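# Roll the whiteboard next door into the yellow bay

## Task

Take the whiteboard into the adjoining room and leave it parked in the yellow taped bay there, with each of its four wheels fully inside the tape lines and none resting on the tape. It must stay there without the robot holding it. The coffee table must still be standing upright at the end. The sliding door must never be slammed, whether opening or closing it. The robot must not tip over or finish leaning.

## Robot and tools

ROBOT. A Hello Robot Stretch 4 with a single arm. It has an omni-wheel base, a lift that rides up a mast, a telescoping arm that reaches forward, a wrist with yaw, pitch and roll joints, and a two-finger gripper. It stands about 1.6 m tall, and no part of the base rim is more than 0.23 m from the base origin. Cameras: head_camera (420x560), head_left_camera and head_right_camera (fisheye, 420x672), wrist_camera (616x392).

FRAMES. Base frame: origin on the floor below the base centre, x forward, y left, z up. hand_pose is reported in this frame and marks the point between the fingers, 0.015 m back from the tips; with all wrist joints at 0 its axes line up with the base frame. The odometry frame is the base frame where the scene began; heading grows to the left and runs from -3.142 to 3.142.

execute_actions. Argument "actions": a list holding one action or nothing (empty returns state and images only). An action may contain "base", "joints", or both, plus optional "pace" and "contact_limits"; alternatively it holds only {"end_of_arm": "enable_torque"}, which revives any wrist or gripper motor that shut itself off. Everything in one action starts at once.
- "base": exactly one key, each a relative move counted from where the base last reported itself. translate_m: straight drive in metres, forward positive, -2 to 2. strafe_m: sideways drive in metres, left positive, -2 to 2. rotate_rad: turn in place in radians, counter-clockwise seen from above positive, -3.2 to 3.2.
- "joints": an object of absolute targets by name (not offsets). lift_m 0 to 1.2 m; arm_m 0 to 0.55 m extension; wrist_yaw_rad -1.134 to 4.276 (0 points forward, positive turns left, 3.14 is folded back, past 3.4 the arm may block it); wrist_pitch_rad -1.117 to 4.259 (0 level, 1.57 pointing down); wrist_roll_rad -1.117 to 4.259 (0 puts both fingers level; positive turns clockwise viewed from behind); gripper_m 0 to 0.08 m finger gap. Done tolerances: 0.004 m for lift and arm, 0.02 rad for yaw and roll, 0.05 rad for pitch, 0.002 m for gripper. A joint target outside its range is clipped and the result notes it; any other bad value or unknown key rejects the whole call.
- "pace": "slow", "default", "fast" or "max". Base top speeds 0.1/0.3/0.4/0.6 m/s and 1/2/3/4 rad/s; with the lift above 0.2 these are reduced, to 0.3 m/s and 1 rad/s at 1.2 m.
- "contact_limits": {"arm_m": value}, 0 gentlest to 0.75 firmest, 0.5 if omitted; the arm halts when it pushes harder.
Argument "cameras": list of names or ["all"]; omitted or null means all, [] means none.
A joint or base you leave out may keep pushing toward an older target. One action lasts at most 15 s. If a result reports a stop, the remaining calls in that same reply are skipped.

Other tools: wait {"seconds": 0 to 10} lets time pass with no new command. zoom_image {"camera": name, "region": [x0, y0, x1, y1]} enlarges a pixel box (top-left origin, at most 504x504) of that camera's latest full image. read_manual returns only licence text. finished_scene {"scene": current number} closes the scene for good after the last command has been held; check the goal first.

RESULTS. base_status and joint_status tell how each motion ended: "done" (for the base: wheels turned the full amount, slipping included), "off_target", "contact_stop_at_<key>" (something blocked it; that part goes slack), "limit_stop_at_<name>", "time_out", "torque_fault". on_its_own lists uncommanded facts; "held at" there is the held target, not the actual position. joint_positions gives current joint values. lidar_m: 12 distances in metres, 30-degree sectors, first straight ahead, going counter-clockwise (4th left, 7th rear, 10th right); "-" means nothing seen or closer than 0.25 m; it misses glass, thin legs and much behind. wrist_depth_mm: 7x7 grid of depths, 100 to 2000 mm. base_odometry counts wheel rotation only. If turned_by_wheels and turned_by_imu disagree by over about 0.1 rad, a collision or slip happened and heading is off by roughly their difference. base_tilt in degrees, forward and right positive, with a fixed bias up to about 1.5. motor_effort: percent of maximum, peak in brackets; for wheel_0, wheel_1, wheel_2 positive means turning right. The pictures line names the returned images in order.

GRIPPER. Closing to a value below the object's width grips it; the reading then stays above the sent value and gripper effort leaves 0. After a grip, "off_target" signals something between the fingers. Effort held beyond roughly 50 causes a torque fault and the fingers go limp.

WHAT TO AVOID. Leaning past 6 degrees triggers limit_stop_at_tilt and the base, lift and arm go slack. With more than 1 kg held and arm_m over 0.2, turning or driving, especially fast, can topple the robot; sustained pushing or pulling with a high gripper or a high contact limit can too. A wrist pressed against something, or a level gripper bearing over about 2.7 kg, faults; send enable_torque. With the gripper pitched up below -0.2 and rolled below -0.4 or above 4, the software may stop joints as limit_stop_at_own_body. To unfold at the start, send lift_m 0.4 with wrist_yaw_rad 0 together. Move the sliding door gently, keep clear of the coffee table, release the whiteboard before finishing, and avoid drops and hard hits. The simulation keeps running while you think, and something may occasionally nudge a loose object.

Each tool is called by a JSON object that holds its "op" and its "data".

## Session

I'll start by checking the robot's state and camera views.

{"op": "execute_actions", "data": {"actions": []}}

Scene clock: 0.00 s.
base_odometry: x=+0.000 y=+0.000 heading=+0.000 (m, m, rad; odometry frame)
turned_by_wheels: +0.000 (rad since the last result)
turned_by_imu: +0.000 (rad since the last result)
base_tilt: forward=-0.3 right=-0.2 (deg)
lidar_m: 1.64 1.60 0.90 0.68 0.64 0.69 1.03 1.05 1.12 1.07 1.13 1.21
base_status: not commanded
joint_positions: lift_m=+0.135 arm_m=+0.002 wrist_yaw_rad=+3.044 wrist_pitch_rad=+0.012 wrist_roll_rad=+0.002 gripper_m=+0.040
joint_status: not commanded
motor_effort: lift_m=+18 arm_m=+0 wrist_yaw_rad=+1 wrist_pitch_rad=-8 wrist_roll_rad=+1 gripper_m=-1 wheel_0=+0 wheel_1=+0 wheel_2=+1 (%)
hand_pose: x=-0.0300 y=+0.1078 z=+0.3109 quat_wxyz=(+0.049, -0.006, +0.001, +0.999) (m; base frame)
wrist_depth_mm: 143 144 1255 1308 917 707 585 / - 143 1255 1281 904 707 585 / - 129 208 1336 917 715 597 / 109 142 257 1308 931 715 591 / 141 1060 1229 1281 931 723 591 / 991 1098 1182 1229 904 732 591 / 904 976 110 820 148 - 585
pictures: head_camera, head_left_camera, head_right_camera, wrist_camera
Images, in order (width x height): head_camera 420x560, head_left_camera 420x672, head_right_camera 420x672, wrist_camera 616x392.

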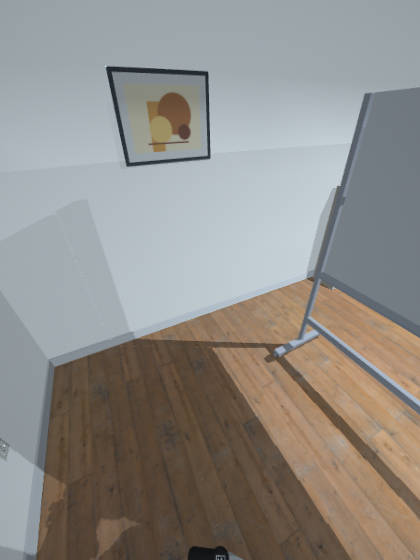

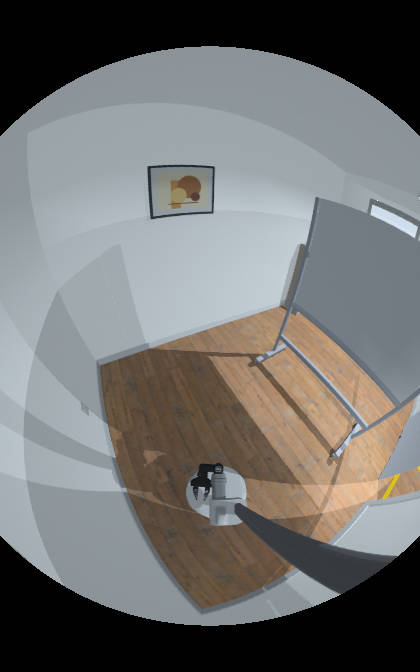

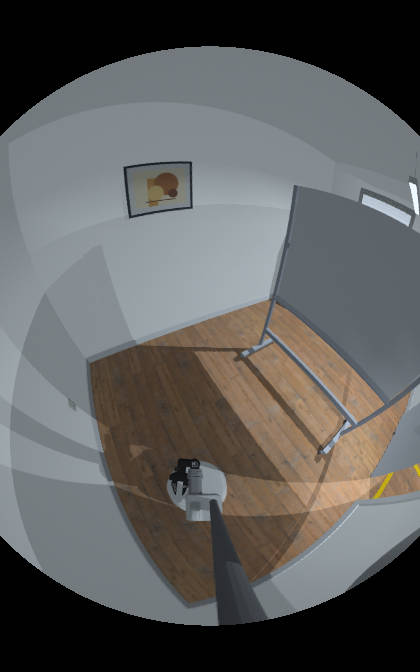

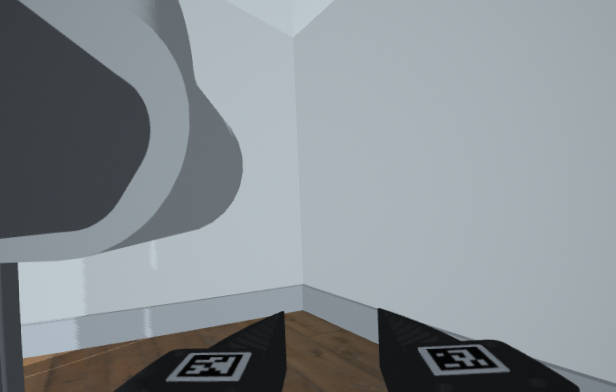

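{"op": "zoom_image", "data": {"camera": "head_right_camera", "region": [200, 150, 420, 600]}}

{"op": "execute_actions", "data": {"actions": [{"base": {"rotate_rad": -1.3}}]}}

Region (200, 150, 420, 600) of head_right_camera's 420x672 image, scaled by 1.120, with more detail than that image has; it fills the left 246 columns of this view, and the rest is white.

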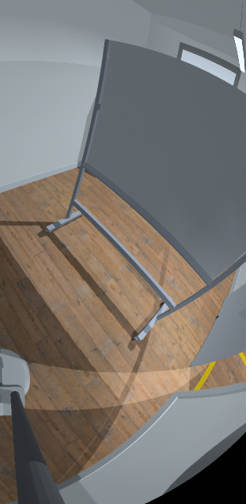

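Scene clock: 5.03 s.
base_odometry: x=+0.000 y=+0.000 heading=-1.299 (m, m, rad; odometry frame)
turned_by_wheels: -1.299 (rad since the last result)
turned_by_imu: -1.302 (rad since the last result)
base_tilt: forward=-0.3 right=-0.3 (deg)
lidar_m: 1.13 1.14 1.30 1.61 1.23 0.75 0.63 0.65 0.77 1.04 1.06 1.26
base_status: done
joint_positions: lift_m=+0.135 arm_m=+0.002 wrist_yaw_rad=+3.044 wrist_pitch_rad=+0.012 wrist_roll_rad=+0.002 gripper_m=+0.040
joint_status: not commanded
motor_effort: lift_m=+19(19) arm_m=+0(0) wrist_yaw_rad=+2(1) wrist_pitch_rad=-8(8) wrist_roll_rad=+1(0) gripper_m=-1(1) wheel_0=+2(6) wheel_1=+2(7) wheel_2=+3(6) (%)
hand_pose: x=-0.0299 y=+0.1078 z=+0.3109 quat_wxyz=(+0.049, -0.006, +0.001, +0.999) (m; base frame)
wrist_depth_mm: 143 144 798 842 878 946 976 / - 143 778 831 878 946 991 / - 129 209 809 891 931 991 / 109 142 256 820 878 931 976 / 141 723 768 809 866 904 976 / 699 732 768 809 831 917 946 / 691 715 110 788 148 - 842
pictures: head_camera, head_left_camera, head_right_camera, wrist_camera
camera_calibration (this result's frames):
wrist_camera: T_world_to_cam=[[0.057941, 0.997733, -0.0342265, -0.0896414], [-0.0326737, -0.0323705, -0.998942, 0.380456], [-0.997785, 0.058998, 0.030724, 0.104937], [0, 0, 0, 1]] pos_world=[0.12233, 0.0955626, 0.373761]
Images, in order (width x height): head_camera 420x560, head_left_camera 420x672, head_right_camera 420x672, wrist_camera 616x392.

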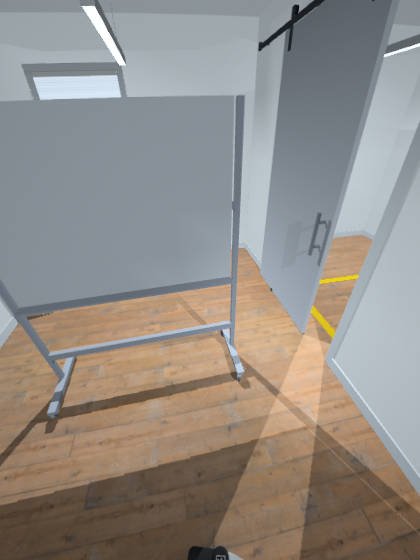

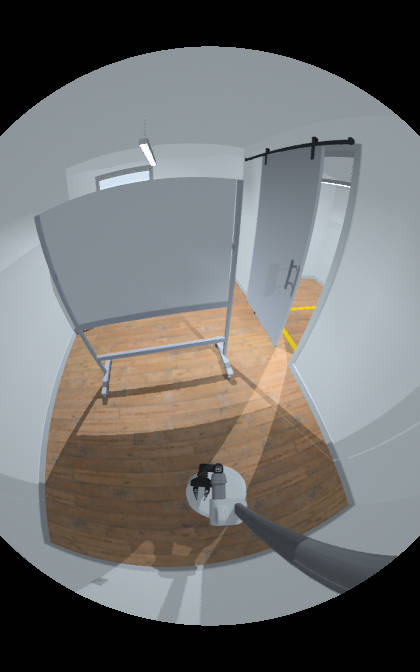

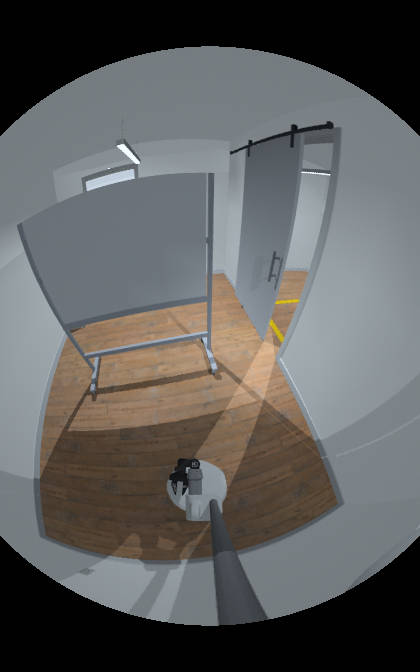

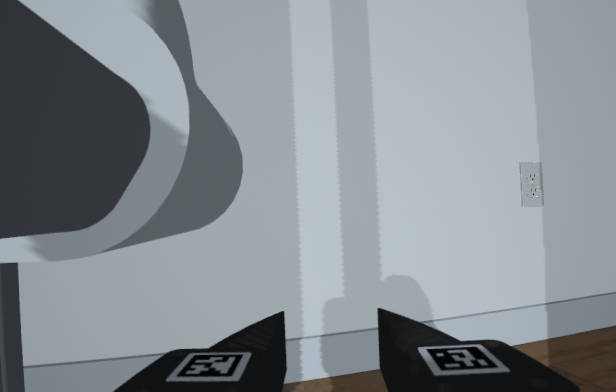

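{"op": "zoom_image", "data": {"camera": "head_camera", "region": [200, 180, 420, 400]}}

{"op": "zoom_image", "data": {"camera": "head_camera", "region": [0, 260, 260, 430]}}

{"op": "zoom_image", "data": {"camera": "head_camera", "region": [200, 310, 280, 390]}}

Region (200, 180, 420, 400) of head_camera's 420x560 image, scaled by 2.291, with more detail than that image has.

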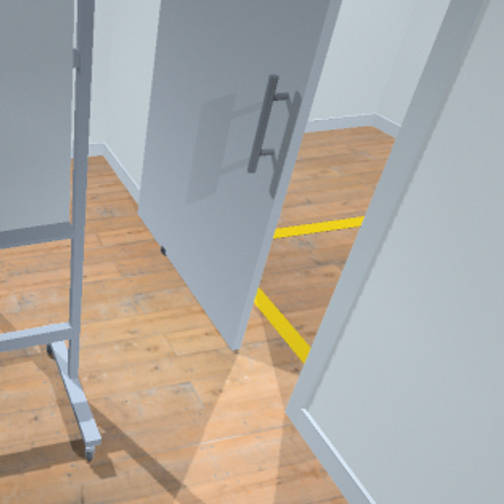

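Region (0, 260, 260, 430) of head_camera's 420x560 image, scaled by 1.938, with more detail than that image has; it fills the top 330 rows of this view, and the rest is white.

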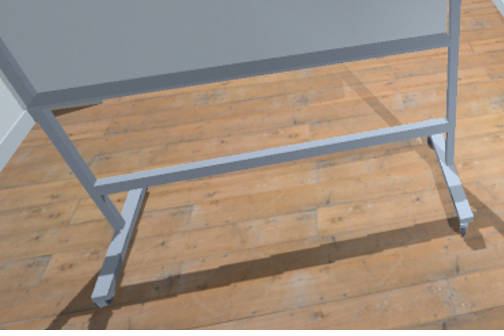

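Region (200, 310, 280, 390) of head_camera's 420x560 image, scaled by 6.300, with more detail than that image has.

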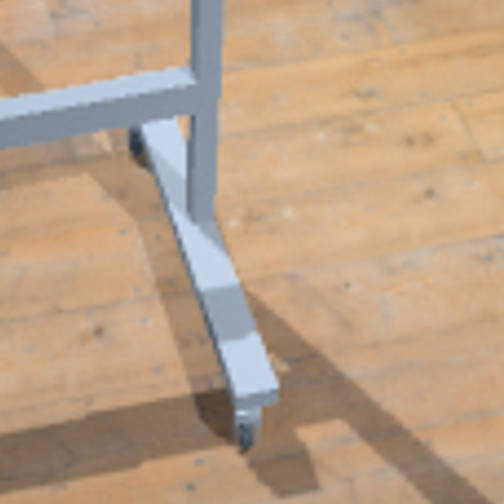

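{"op": "execute_actions", "data": {"actions": [{"base": {"rotate_rad": -1.36}, "joints": {"lift_m": 0.45, "wrist_yaw_rad": 0, "gripper_m": 0.0}, "pace": "fast"}]}}

Scene clock: 63.10 s.
base_odometry: x=+0.000 y=+0.000 heading=-2.659 (m, m, rad; odometry frame)
turned_by_wheels: -1.360 (rad since the last result)
turned_by_imu: -1.362 (rad since the last result)
base_tilt: forward=-0.2 right=-0.3 (deg)
lidar_m: 1.04 1.10 1.09 1.15 1.21 1.69 1.60 0.92 0.67 0.63 0.67 0.93
base_status: done
joint_positions: lift_m=+0.450 arm_m=+0.002 wrist_yaw_rad=+0.001 wrist_pitch_rad=+0.012 wrist_roll_rad=+0.002 gripper_m=+0.000
joint_status: all done
motor_effort: lift_m=+22(24) arm_m=+0(0) wrist_yaw_rad=+0(4) wrist_pitch_rad=-7(8) wrist_roll_rad=+1(1) gripper_m=-3(5) wheel_0=+0(7) wheel_1=+0(12) wheel_2=+1(8) (%)
hand_pose: x=+0.3859 y=-0.0873 z=+0.6254 quat_wxyz=(+1.000, +0.001, +0.006, +0.000) (m; base frame)
wrist_depth_mm: 891 866 854 854 842 831 820 / 878 866 854 842 831 820 809 / 878 878 866 842 842 831 809 / 866 866 854 831 831 809 809 / 878 878 854 831 820 820 809 / 878 878 854 842 831 820 809 / 866 866 854 116 113 809 798
pictures: head_camera, head_left_camera, head_right_camera, wrist_camera
camera_calibration (this result's frames):
wrist_camera: T_world_to_cam=[[0.0404932, -0.998594, -0.0342235, -0.0758588], [0.0293232, 0.0354245, -0.998942, 0.683881], [0.998749, 0.0394469, 0.0307164, -0.25045], [0, 0, 0, 1]] pos_world=[0.233155, -0.0900988, 0.688254]
Images, in order (width x height): head_camera 420x560, head_left_camera 420x672, head_right_camera 420x672, wrist_camera 616x392.

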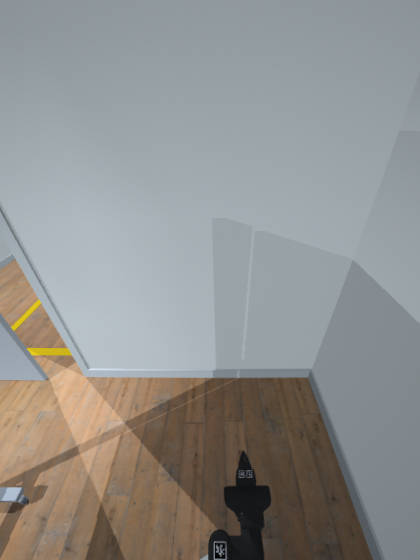

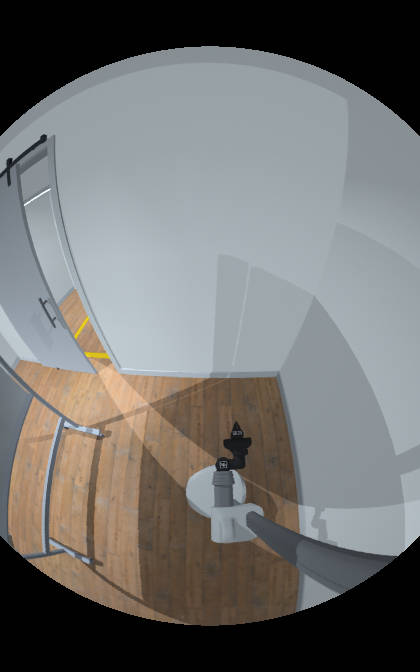

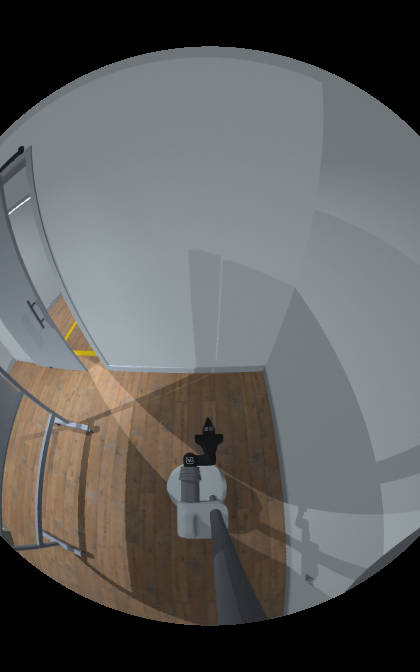

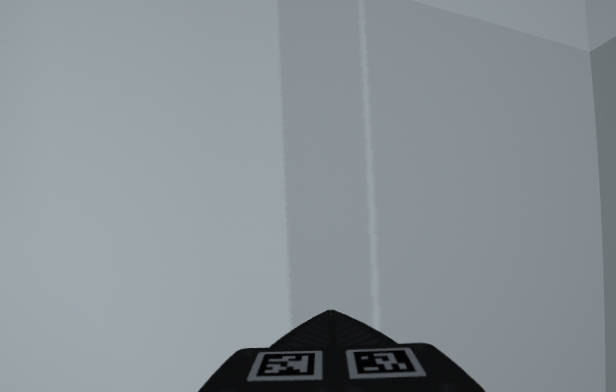

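{"op": "zoom_image", "data": {"camera": "head_camera", "region": [0, 330, 168, 530]}}

{"op": "zoom_image", "data": {"camera": "head_camera", "region": [60, 340, 340, 400]}}

Region (0, 330, 168, 530) of head_camera's 420x560 image, scaled by 2.520, with more detail than that image has; it fills the left 423 columns of this view, and the rest is white.

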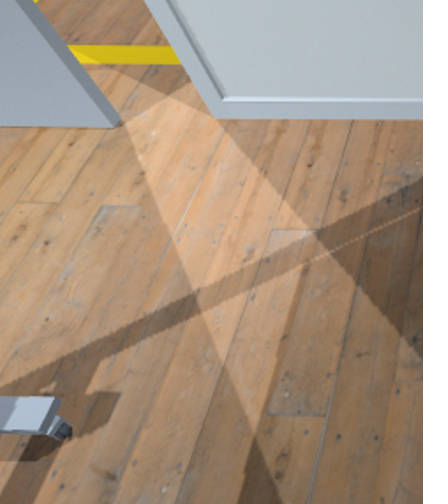

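Region (60, 340, 340, 400) of head_camera's 420x560 image, scaled by 1.800, with more detail than that image has; it fills the top 108 rows of this view, and the rest is white.

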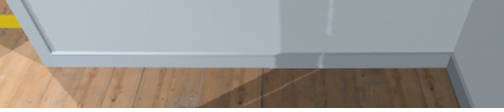

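{"op": "execute_actions", "data": {"actions": [{"base": {"translate_m": 0.70}, "joints": {"wrist_pitch_rad": 1.5}, "pace": "fast"}], "cameras": ["head_left_camera", "head_right_camera"]}}

Scene clock: 81.43 s.
base_odometry: x=-0.620 y=-0.325 heading=-2.659 (m, m, rad; odometry frame)
turned_by_wheels: +0.000 (rad since the last result)
turned_by_imu: -0.002 (rad since the last result)
base_tilt: forward=-0.2 right=-0.2 (deg)
lidar_m: 0.34 0.36 0.54 1.25 1.02 1.68 2.31 0.94 0.68 0.62 0.50 0.34
base_status: done
joint_positions: lift_m=+0.450 arm_m=+0.002 wrist_yaw_rad=+0.000 wrist_pitch_rad=+1.500 wrist_roll_rad=+0.002 gripper_m=+0.000
joint_status: all done
motor_effort: lift_m=+22(22) arm_m=+0(0) wrist_yaw_rad=+1(1) wrist_pitch_rad=+0(5) wrist_roll_rad=+1(1) gripper_m=-3(3) wheel_0=+1(4) wheel_1=+1(9) wheel_2=+0(14) (%)
hand_pose: x=+0.1882 y=-0.0874 z=+0.4157 quat_wxyz=(+0.732, +0.001, +0.682, -0.001) (m; base frame)
wrist_depth_mm: 262 264 266 267 268 268 273 / 353 357 364 370 370 373 368 / 508 517 525 530 544 544 549 / 585 580 574 564 564 559 559 / 580 569 564 559 554 549 544 / 569 387 349 343 544 539 535 / 559 347 343 116 113 530 530
pictures: head_left_camera, head_right_camera
Images, in order (width x height): head_left_camera 420x672, head_right_camera 420x672.

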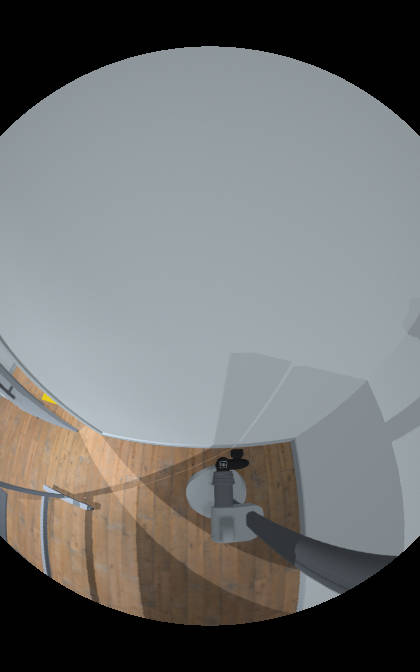

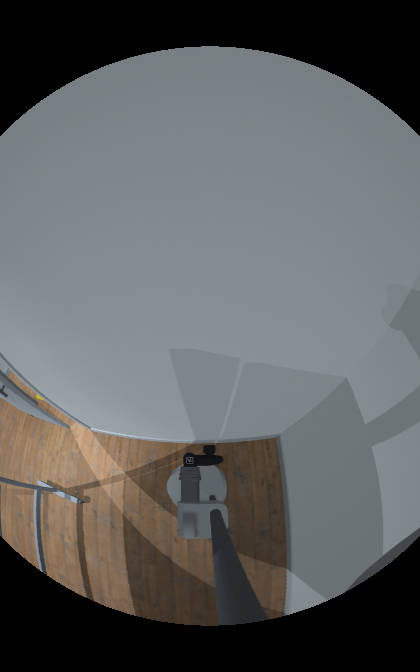

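{"op": "execute_actions", "data": {"actions": [{"base": {"strafe_m": 1.24}, "pace": "fast"}]}}

Scene clock: 90.23 s.
base_odometry: x=-0.045 y=-1.423 heading=-2.659 (m, m, rad; odometry frame)
turned_by_wheels: +0.000 (rad since the last result)
turned_by_imu: +0.000 (rad since the last result)
base_tilt: forward=-0.2 right=-0.2 (deg)
lidar_m: 0.31 0.28 0.43 1.52 1.91 2.18 0.30 0.36 1.96 1.41 0.52 0.40
base_status: done
joint_positions: lift_m=+0.450 arm_m=+0.002 wrist_yaw_rad=+0.000 wrist_pitch_rad=+1.500 wrist_roll_rad=+0.002 gripper_m=+0.000
joint_status: not commanded
motor_effort: lift_m=+22(22) arm_m=+0(0) wrist_yaw_rad=+2(1) wrist_pitch_rad=+0(0) wrist_roll_rad=+1(0) gripper_m=-3(3) wheel_0=+1(14) wheel_1=-3(10) wheel_2=+0(3) (%)
hand_pose: x=+0.1882 y=-0.0874 z=+0.4157 quat_wxyz=(+0.732, +0.001, +0.682, -0.001) (m; base frame)
wrist_depth_mm: 204 609 609 597 591 303 268 / 231 298 591 580 580 377 387 / 364 373 574 574 569 559 559 / 580 580 569 569 564 559 549 / 574 569 569 554 549 549 544 / 569 564 349 345 544 539 530 / 554 345 343 116 113 535 525
pictures: head_camera, head_left_camera, head_right_camera, wrist_camera
camera_calibration (this result's frames):
wrist_camera: T_world_to_cam=[[-0.0308994, -0.998615, -0.042576, -0.0582507], [-0.993133, 0.0354826, -0.111479, 0.303726], [0.112835, 0.0388391, -0.992854, 0.545653], [0, 0, 0, 1]] pos_world=[0.238272, -0.0901397, 0.573133]
Images, in order (width x height): head_camera 420x560, head_left_camera 420x672, head_right_camera 420x672, wrist_camera 616x392.

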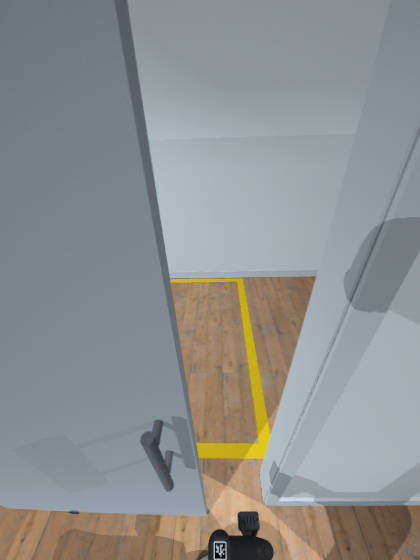

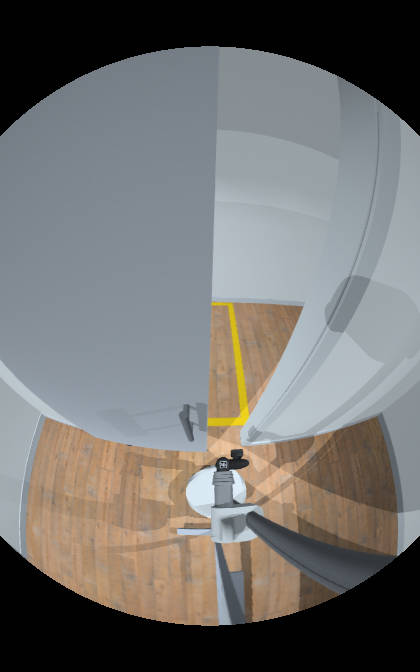

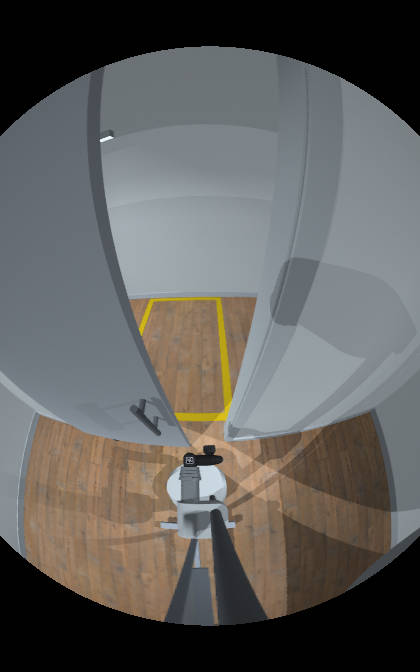

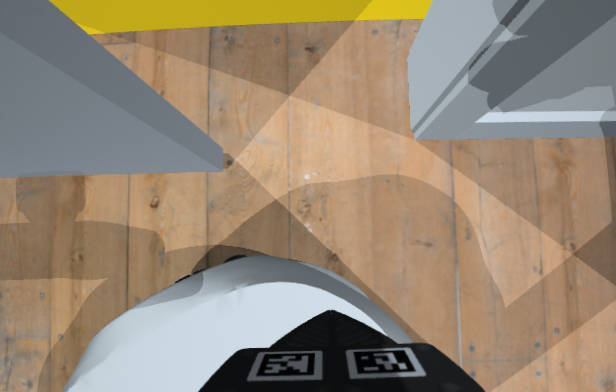

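{"op": "execute_actions", "data": {"actions": [{"joints": {"wrist_pitch_rad": 0.0, "wrist_roll_rad": 1.57}}], "cameras": ["head_camera", "wrist_camera"]}}

Scene clock: 111.90 s.
base_odometry: x=-0.045 y=-1.423 heading=-2.659 (m, m, rad; odometry frame)
turned_by_wheels: +0.000 (rad since the last result)
turned_by_imu: +0.000 (rad since the last result)
base_tilt: forward=-0.2 right=-0.3 (deg)
lidar_m: 0.30 0.26 0.44 1.54 1.88 2.22 0.28 0.36 1.98 1.43 0.53 0.41
base_status: not commanded
joint_positions: lift_m=+0.450 arm_m=+0.002 wrist_yaw_rad=+0.000 wrist_pitch_rad=+0.003 wrist_roll_rad=+1.570 gripper_m=+0.000
joint_status: all done
motor_effort: lift_m=+22(22) arm_m=+0(0) wrist_yaw_rad=+1(1) wrist_pitch_rad=-9(14) wrist_roll_rad=+2(4) gripper_m=-4(3) wheel_0=+1(1) wheel_1=-3(3) wheel_2=+0(1) (%)
hand_pose: x=+0.3858 y=-0.0874 z=+0.6272 quat_wxyz=(+0.707, +0.707, +0.001, -0.001) (m; base frame)
wrist_depth_mm: 157 157 159 163 166 169 181 / 218 228 237 246 252 258 904 / - - - - - 1464 960 / - - - - - 1430 976 / - - - - - 1499 976 / - - - - - 1499 976 / - - - 116 113 1537 991
pictures: head_camera, wrist_camera
camera_calibration (this result's frames):
wrist_camera: T_world_to_cam=[[0.0371994, 0.0313058, -0.998817, 0.620403], [0.04111, 0.998615, 0.0328306, 0.118216], [0.998462, -0.0422827, 0.0358609, -0.260722], [0, 0, 0, 1]] pos_world=[0.232382, -0.148499, 0.625138]
Images, in order (width x height): head_camera 420x560, wrist_camera 616x392.

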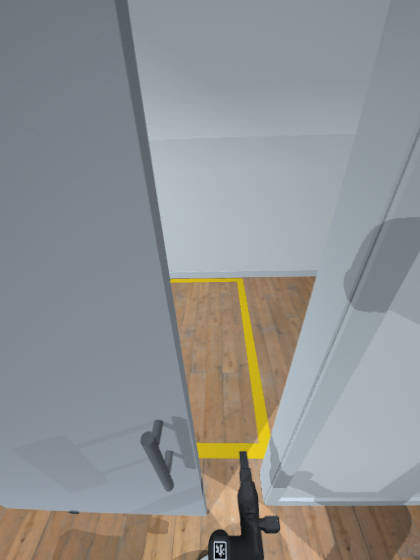

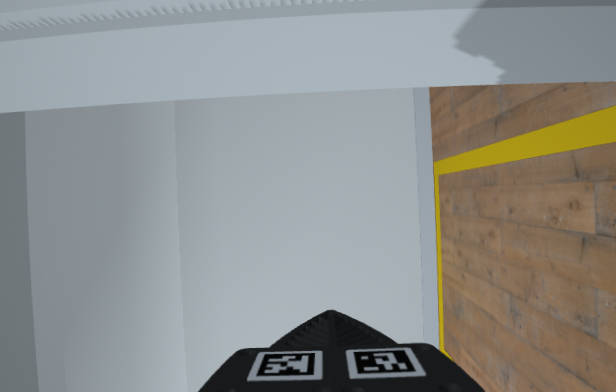

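{"op": "execute_actions", "data": {"actions": [{"base": {"strafe_m": 0.35}, "pace": "slow"}], "cameras": ["head_camera", "head_left_camera", "head_right_camera"]}}

Scene clock: 125.73 s.
base_odometry: x=+0.117 y=-1.733 heading=-2.660 (m, m, rad; odometry frame)
turned_by_wheels: +0.000 (rad since the last result)
turned_by_imu: -0.002 (rad since the last result)
base_tilt: forward=-0.2 right=-0.2 (deg)
lidar_m: 0.25 0.31 0.46 1.44 1.54 2.07 1.38 0.38 0.43 1.43 0.67 2.21
base_status: done
joint_positions: lift_m=+0.450 arm_m=+0.002 wrist_yaw_rad=-0.002 wrist_pitch_rad=+0.003 wrist_roll_rad=+1.570 gripper_m=+0.000
joint_status: not commanded
motor_effort: lift_m=+22(22) arm_m=+0(0) wrist_yaw_rad=+6(48) wrist_pitch_rad=-8(9) wrist_roll_rad=+0(1) gripper_m=-3(3) wheel_0=-5(15) wheel_1=+2(2) wheel_2=-3(5) (%)
hand_pose: x=+0.3857 y=-0.0878 z=+0.6273 quat_wxyz=(+0.707, +0.707, +0.000, -0.002) (m; base frame)
wrist_depth_mm: - - - - - 1336 946 / - - - - - 1366 946 / - - - - - 1397 976 / - - - - - 1430 976 / - - - - - 1464 991 / - - - - - 1499 976 / - - - 116 113 1499 991
pictures: head_camera, head_left_camera, head_right_camera
Images, in order (width x height): head_camera 420x560, head_left_camera 420x672, head_right_camera 420x672.

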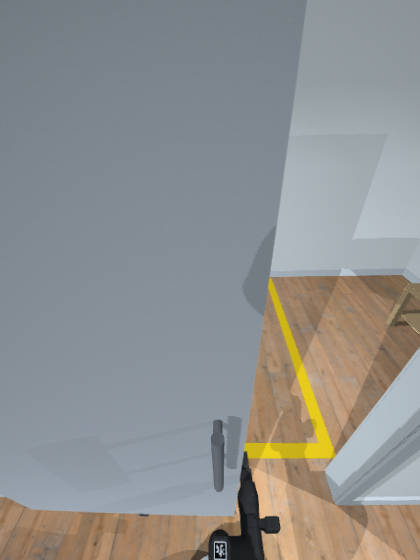

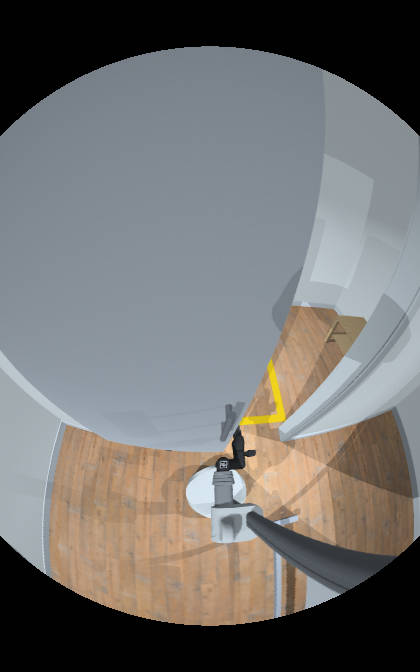

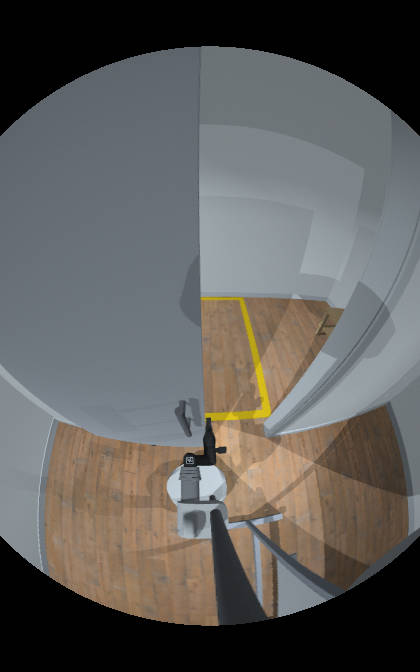

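{"op": "execute_actions", "data": {"actions": [{"base": {"strafe_m": 0.34}, "pace": "slow"}], "cameras": ["head_camera", "head_left_camera", "head_right_camera"]}}

Scene clock: 137.20 s.
base_odometry: x=+0.275 y=-2.035 heading=-2.660 (m, m, rad; odometry frame)
turned_by_wheels: +0.000 (rad since the last result)
turned_by_imu: -0.002 (rad since the last result)
base_tilt: forward=-0.2 right=-0.2 (deg)
lidar_m: 0.25 0.32 0.45 1.12 1.20 1.59 2.02 0.91 0.58 1.43 0.95 2.49
base_status: done
joint_positions: lift_m=+0.450 arm_m=+0.002 wrist_yaw_rad=-0.001 wrist_pitch_rad=+0.003 wrist_roll_rad=+1.570 gripper_m=+0.000
joint_status: not commanded
motor_effort: lift_m=+22(22) arm_m=+0(0) wrist_yaw_rad=+5(20) wrist_pitch_rad=-8(8) wrist_roll_rad=+0(0) gripper_m=-2(4) wheel_0=-3(11) wheel_1=+0(6) wheel_2=-2(1) (%)
hand_pose: x=+0.3857 y=-0.0877 z=+0.6273 quat_wxyz=(+0.707, +0.707, +0.000, -0.001) (m; base frame)
wrist_depth_mm: - - - - - 1366 946 / - - - - - 1397 960 / - - - - - 1430 976 / - - - - - 1464 976 / - - - - - 1499 976 / - - - - - 1499 991 / - - - 116 113 1464 976
pictures: head_camera, head_left_camera, head_right_camera
Images, in order (width x height): head_camera 420x560, head_left_camera 420x672, head_right_camera 420x672.

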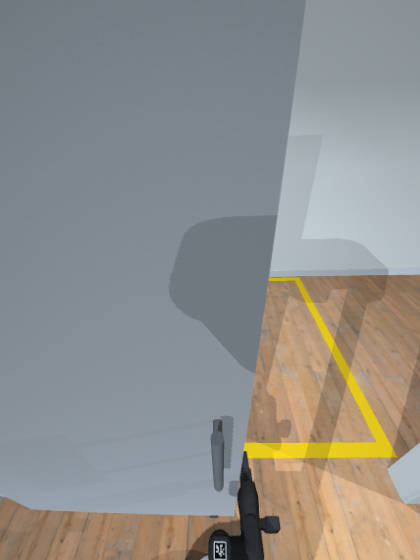

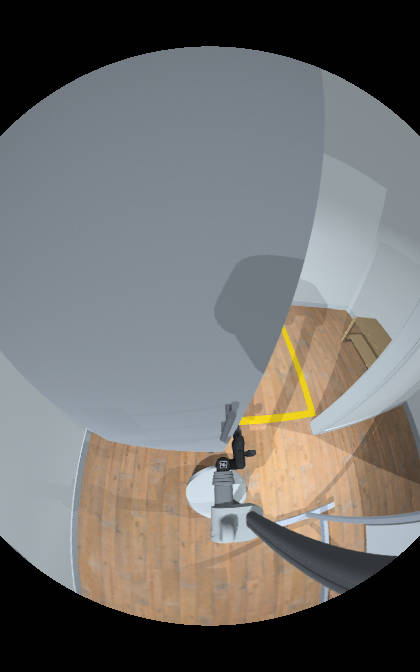

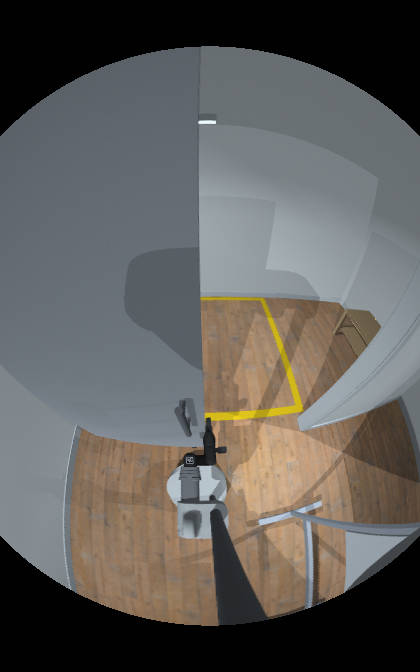

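{"op": "execute_actions", "data": {"actions": [{"base": {"translate_m": -0.90}, "joints": {"lift_m": 0.2}, "pace": "fast"}], "cameras": ["head_camera", "head_right_camera"]}}

Scene clock: 187.93 s.
base_odometry: x=+1.073 y=-1.618 heading=-2.660 (m, m, rad; odometry frame)
turned_by_wheels: +0.000 (rad since the last result)
turned_by_imu: +0.001 (rad since the last result)
base_tilt: forward=-0.3 right=-0.3 (deg)
lidar_m: 1.16 1.26 1.17 1.10 1.14 1.14 1.14 0.79 0.69 0.64 0.69 0.69
base_status: done
joint_positions: lift_m=+0.200 arm_m=+0.002 wrist_yaw_rad=+0.000 wrist_pitch_rad=+0.002 wrist_roll_rad=+1.570 gripper_m=+0.000
joint_status: all done
motor_effort: lift_m=+14(20) arm_m=+0(0) wrist_yaw_rad=+2(5) wrist_pitch_rad=-7(8) wrist_roll_rad=+0(0) gripper_m=-3(3) wheel_0=-1(5) wheel_1=+0(8) wheel_2=-2(14) (%)
hand_pose: x=+0.3858 y=-0.0875 z=+0.3780 quat_wxyz=(+0.707, +0.707, +0.001, -0.001) (m; base frame)
wrist_depth_mm: - - - - 1756 842 564 / - - - - 1808 866 580 / - - - - 1921 866 585 / - - - - - 878 597 / 1025 1008 1008 976 976 891 597 / 1025 1008 1008 976 991 904 597 / 1025 1008 991 116 113 891 597
pictures: head_camera, head_right_camera
Images, in order (width x height): head_camera 420x560, head_right_camera 420x672.

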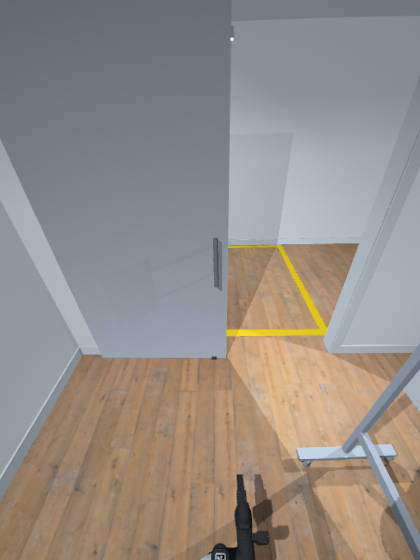

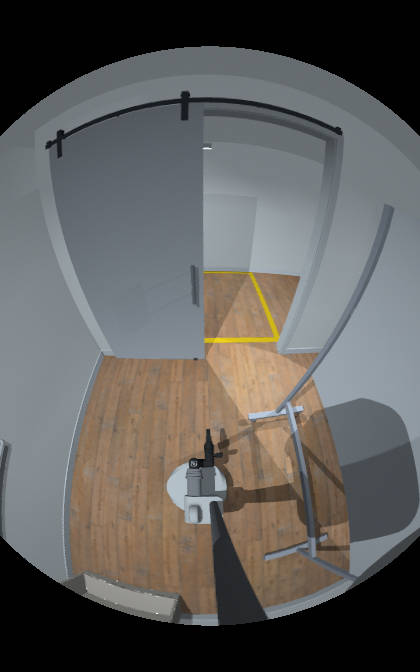

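{"op": "zoom_image", "data": {"camera": "head_camera", "region": [200, 310, 420, 490]}}

Region (200, 310, 420, 490) of head_camera's 420x560 image, scaled by 2.291, with more detail than that image has; it fills the top 412 rows of this view, and the rest is white.

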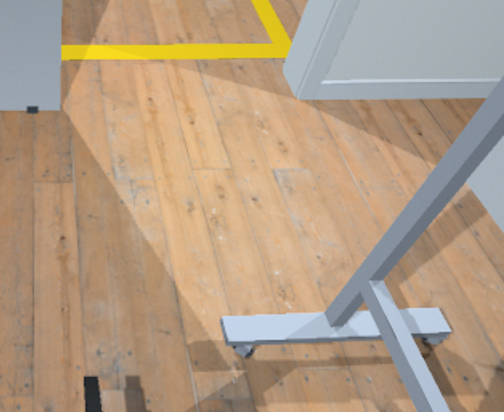

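{"op": "execute_actions", "data": {"actions": [{"base": {"rotate_rad": -1.57}, "joints": {"gripper_m": 0.075, "lift_m": 0.15}, "pace": "fast"}]}}

Scene clock: 204.20 s.
base_odometry: x=+1.073 y=-1.618 heading=+2.053 (m, m, rad; odometry frame)
turned_by_wheels: -1.570 (rad since the last result)
turned_by_imu: -1.573 (rad since the last result)
base_tilt: forward=-0.1 right=-0.2 (deg)
lidar_m: 0.65 0.68 0.68 1.19 1.24 1.18 1.07 1.11 1.14 1.09 0.82 0.71
base_status: done
joint_positions: lift_m=+0.150 arm_m=+0.002 wrist_yaw_rad=+0.000 wrist_pitch_rad=+0.002 wrist_roll_rad=+1.570 gripper_m=+0.075
joint_status: all done
motor_effort: lift_m=+14(16) arm_m=+0(0) wrist_yaw_rad=+2(2) wrist_pitch_rad=-7(8) wrist_roll_rad=-1(0) gripper_m=+1(2) wheel_0=+1(9) wheel_1=+1(12) wheel_2=+0(13) (%)
hand_pose: x=+0.3859 y=-0.0874 z=+0.3280 quat_wxyz=(+0.707, +0.707, +0.001, -0.001) (m; base frame)
wrist_depth_mm: - - - - 1537 723 492 / - - - - 1576 723 500 / - - - - 1618 741 508 / - - - 452 1708 768 512 / - - - 452 1756 778 517 / - - - - 1808 723 517 / 544 109 133 - 1863 112 -
pictures: head_camera, head_left_camera, head_right_camera, wrist_camera
camera_calibration (this result's frames):
wrist_camera: T_world_to_cam=[[0.0378499, 0.0318494, -0.998776, 0.321328], [0.0410747, 0.998598, 0.0334003, 0.12786], [0.998439, -0.0422886, 0.0364886, -0.250213], [0, 0, 0, 1]] pos_world=[0.232409, -0.148496, 0.325794]
Images, in order (width x height): head_camera 420x560, head_left_camera 420x672, head_right_camera 420x672, wrist_camera 616x392.

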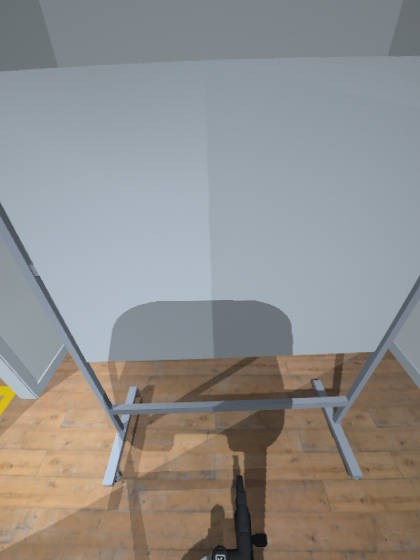

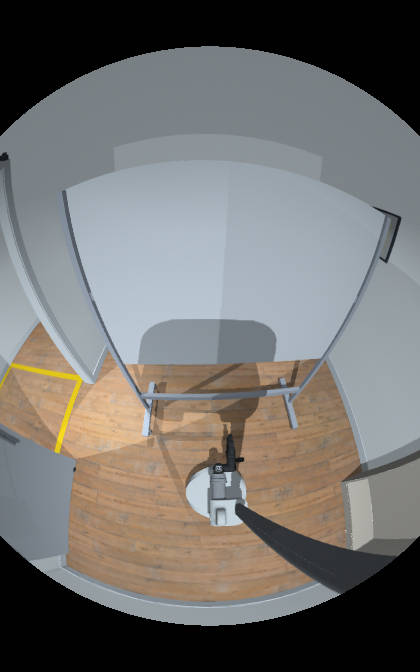

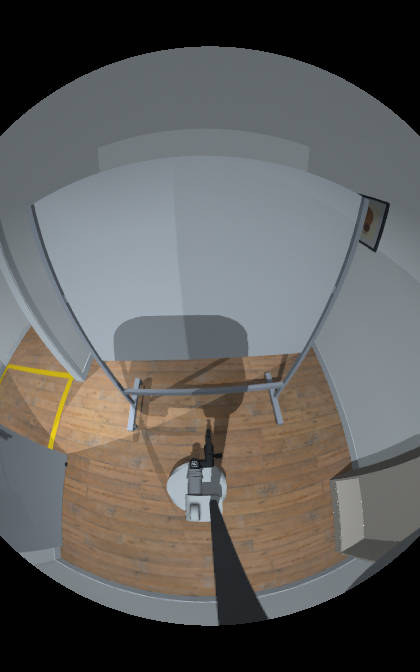

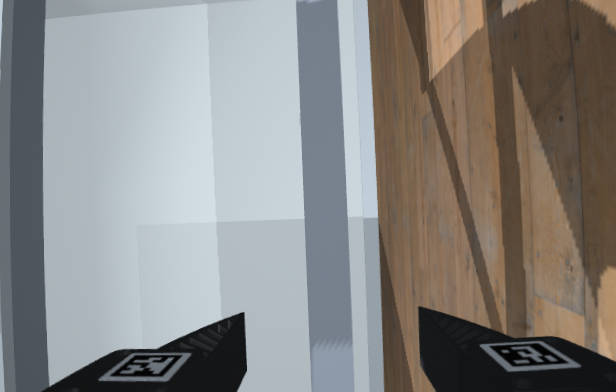

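{"op": "zoom_image", "data": {"camera": "head_camera", "region": [80, 370, 380, 500]}}

{"op": "execute_actions", "data": {"actions": [{"joints": {"arm_m": 0.27, "gripper_m": 0.08}, "pace": "fast"}], "cameras": ["head_camera", "wrist_camera"]}}

Region (80, 370, 380, 500) of head_camera's 420x560 image, scaled by 1.680, with more detail than that image has; it fills the top 218 rows of this view, and the rest is white.

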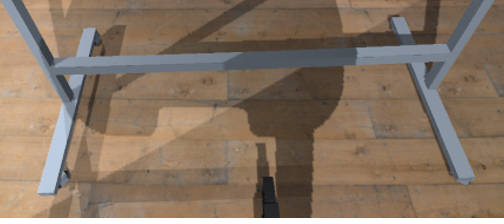

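Scene clock: 217.00 s.
base_odometry: x=+1.073 y=-1.618 heading=+2.053 (m, m, rad; odometry frame)
turned_by_wheels: +0.000 (rad since the last result)
turned_by_imu: +0.000 (rad since the last result)
base_tilt: forward=-0.2 right=-0.3 (deg)
lidar_m: 0.64 0.68 0.69 1.16 1.27 1.19 1.11 1.16 1.12 1.10 0.81 0.67
base_status: not commanded
joint_positions: lift_m=+0.150 arm_m=+0.268 wrist_yaw_rad=+0.000 wrist_pitch_rad=+0.003 wrist_roll_rad=+1.570 gripper_m=+0.080
joint_status: all done
motor_effort: lift_m=+14(14) arm_m=+9(7) wrist_yaw_rad=+1(2) wrist_pitch_rad=-9(7) wrist_roll_rad=+0(0) gripper_m=+2(2) wheel_0=+1(1) wheel_1=+1(1) wheel_2=+0(1) (%)
hand_pose: x=+0.6521 y=-0.0874 z=+0.3280 quat_wxyz=(+0.707, +0.707, +0.001, -0.001) (m; base frame)
wrist_depth_mm: - - - 192 1281 715 492 / - - - 190 1336 732 496 / - - - 190 1205 741 500 / - - - 188 1255 759 508 / - - - 187 1281 768 512 / - - - 186 1308 707 521 / - 109 134 185 1336 119 -
pictures: head_camera, wrist_camera
camera_calibration (this result's frames):
wrist_camera: T_world_to_cam=[[0.0377086, 0.0318362, -0.998782, 0.311315], [0.0408846, 0.998606, 0.0333742, 0.117019], [0.998452, -0.0420933, 0.0363545, -0.515947], [0, 0, 0, 1]] pos_world=[0.498624, -0.148485, 0.325787]
Images, in order (width x height): head_camera 420x560, wrist_camera 616x392.

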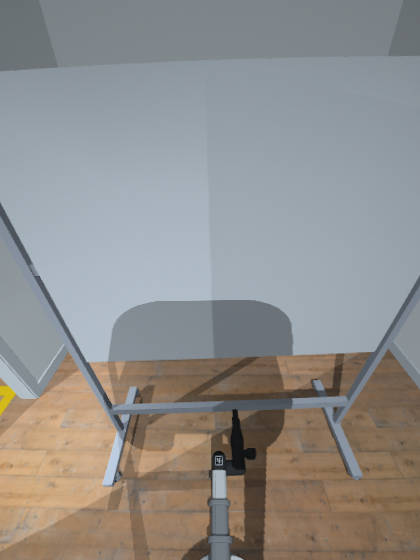

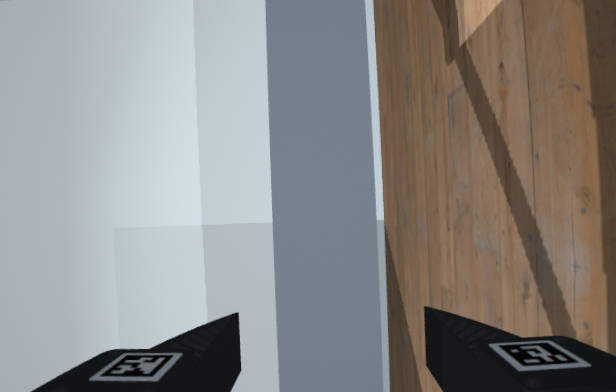

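{"op": "execute_actions", "data": {"actions": [{"joints": {"arm_m": 0.335}}], "cameras": ["wrist_camera"]}}

{"op": "execute_actions", "data": {"actions": [{"joints": {"gripper_m": 0.03}}], "cameras": ["head_camera", "wrist_camera"]}}

Scene clock: 223.20 s.
base_odometry: x=+1.073 y=-1.618 heading=+2.053 (m, m, rad; odometry frame)
turned_by_wheels: +0.000 (rad since the last result)
turned_by_imu: +0.000 (rad since the last result)
base_tilt: forward=-0.2 right=-0.2 (deg)
lidar_m: 0.65 0.67 0.70 1.15 1.27 1.20 1.11 1.12 1.12 1.08 0.81 0.68
base_status: not commanded
joint_positions: lift_m=+0.150 arm_m=+0.333 wrist_yaw_rad=+0.000 wrist_pitch_rad=+0.003 wrist_roll_rad=+1.570 gripper_m=+0.080
joint_status: all done
motor_effort: lift_m=+14(14) arm_m=+9(9) wrist_yaw_rad=+1(1) wrist_pitch_rad=-7(7) wrist_roll_rad=+0(0) gripper_m=+2(1) wheel_0=+1(1) wheel_1=+1(1) wheel_2=+0(0) (%)
hand_pose: x=+0.7170 y=-0.0874 z=+0.3280 quat_wxyz=(+0.707, +0.707, +0.001, -0.001) (m; base frame)
wrist_depth_mm: - - - 126 991 723 488 / - - - 125 125 732 496 / - - - 124 124 750 504 / - - - 124 123 768 508 / - - - 123 122 768 512 / - - - 122 122 715 517 / - 109 131 121 121 119 -
pictures: wrist_camera
camera_calibration (this result's frames):
wrist_camera: T_world_to_cam=[[0.0377142, 0.0318296, -0.998782, 0.308862], [0.0410605, 0.998599, 0.0333743, 0.114274], [0.998445, -0.0422692, 0.0363545, -0.580821], [0, 0, 0, 1]] pos_world=[0.563577, -0.148495, 0.325787]
Images, in order (width x height): wrist_camera 616x392.

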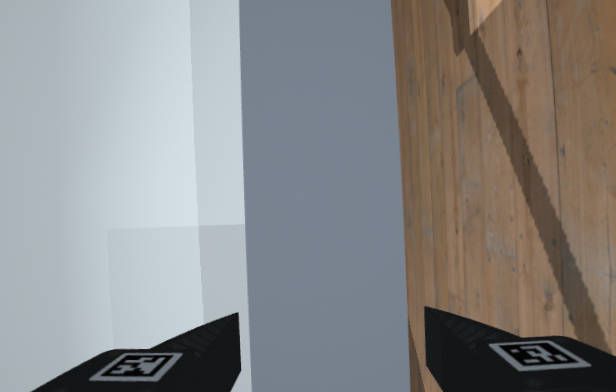

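Scene clock: 224.27 s.
base_odometry: x=+1.073 y=-1.618 heading=+2.053 (m, m, rad; odometry frame)
turned_by_wheels: +0.000 (rad since the last result)
turned_by_imu: +0.000 (rad since the last result)
base_tilt: forward=-0.1 right=-0.3 (deg)
lidar_m: 0.64 0.66 0.75 1.17 1.27 1.19 1.08 1.15 1.13 1.09 0.81 0.69
base_status: not commanded
joint_positions: lift_m=+0.150 arm_m=+0.334 wrist_yaw_rad=+0.000 wrist_pitch_rad=+0.001 wrist_roll_rad=+1.572 gripper_m=+0.050
joint_status: gripper_m off_target (ended at +0.050, target +0.030)
on_its_own: gripper_m is held at +0.044, not at your +0.030, by its contact guard: the fingers met something
motor_effort: lift_m=+14(14) arm_m=+8(9) wrist_yaw_rad=+1(1) wrist_pitch_rad=-4(7) wrist_roll_rad=-3(3) gripper_m=-38(40) wheel_0=+1(1) wheel_1=+1(1) wheel_2=+0(0) (%)
hand_pose: x=+0.7171 y=-0.0874 z=+0.3283 quat_wxyz=(+0.707, +0.707, +0.000, +0.000) (m; base frame)
wrist_depth_mm: - - - 126 125 723 496 / - - - 125 124 741 500 / - - - 124 123 750 508 / - - - 123 123 759 512 / - - - 123 122 788 521 / - - - 122 121 788 521 / - - 114 121 120 - 492
pictures: head_camera, wrist_camera
camera_calibration (this result's frames):
wrist_camera: T_world_to_cam=[[0.0393602, 0.0329672, -0.998681, 0.308096], [0.0409728, 0.998562, 0.0345781, 0.113917], [0.998385, -0.0422797, 0.0379529, -0.581366], [0, 0, 0, 1]] pos_world=[0.563633, -0.14849, 0.325816]
Images, in order (width x height): head_camera 420x560, wrist_camera 616x392.

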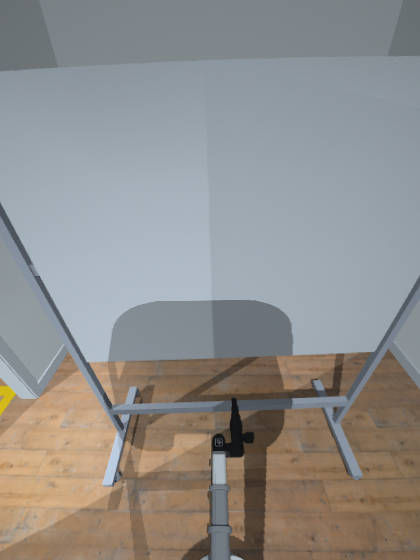

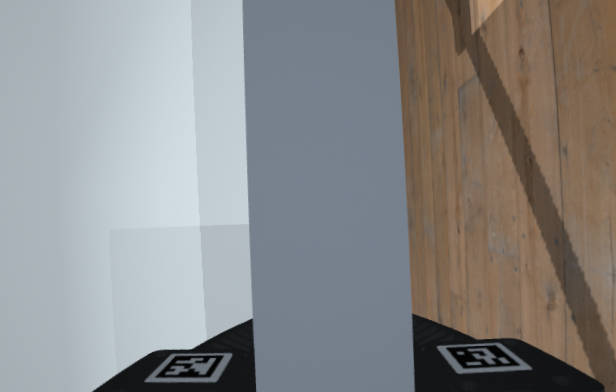

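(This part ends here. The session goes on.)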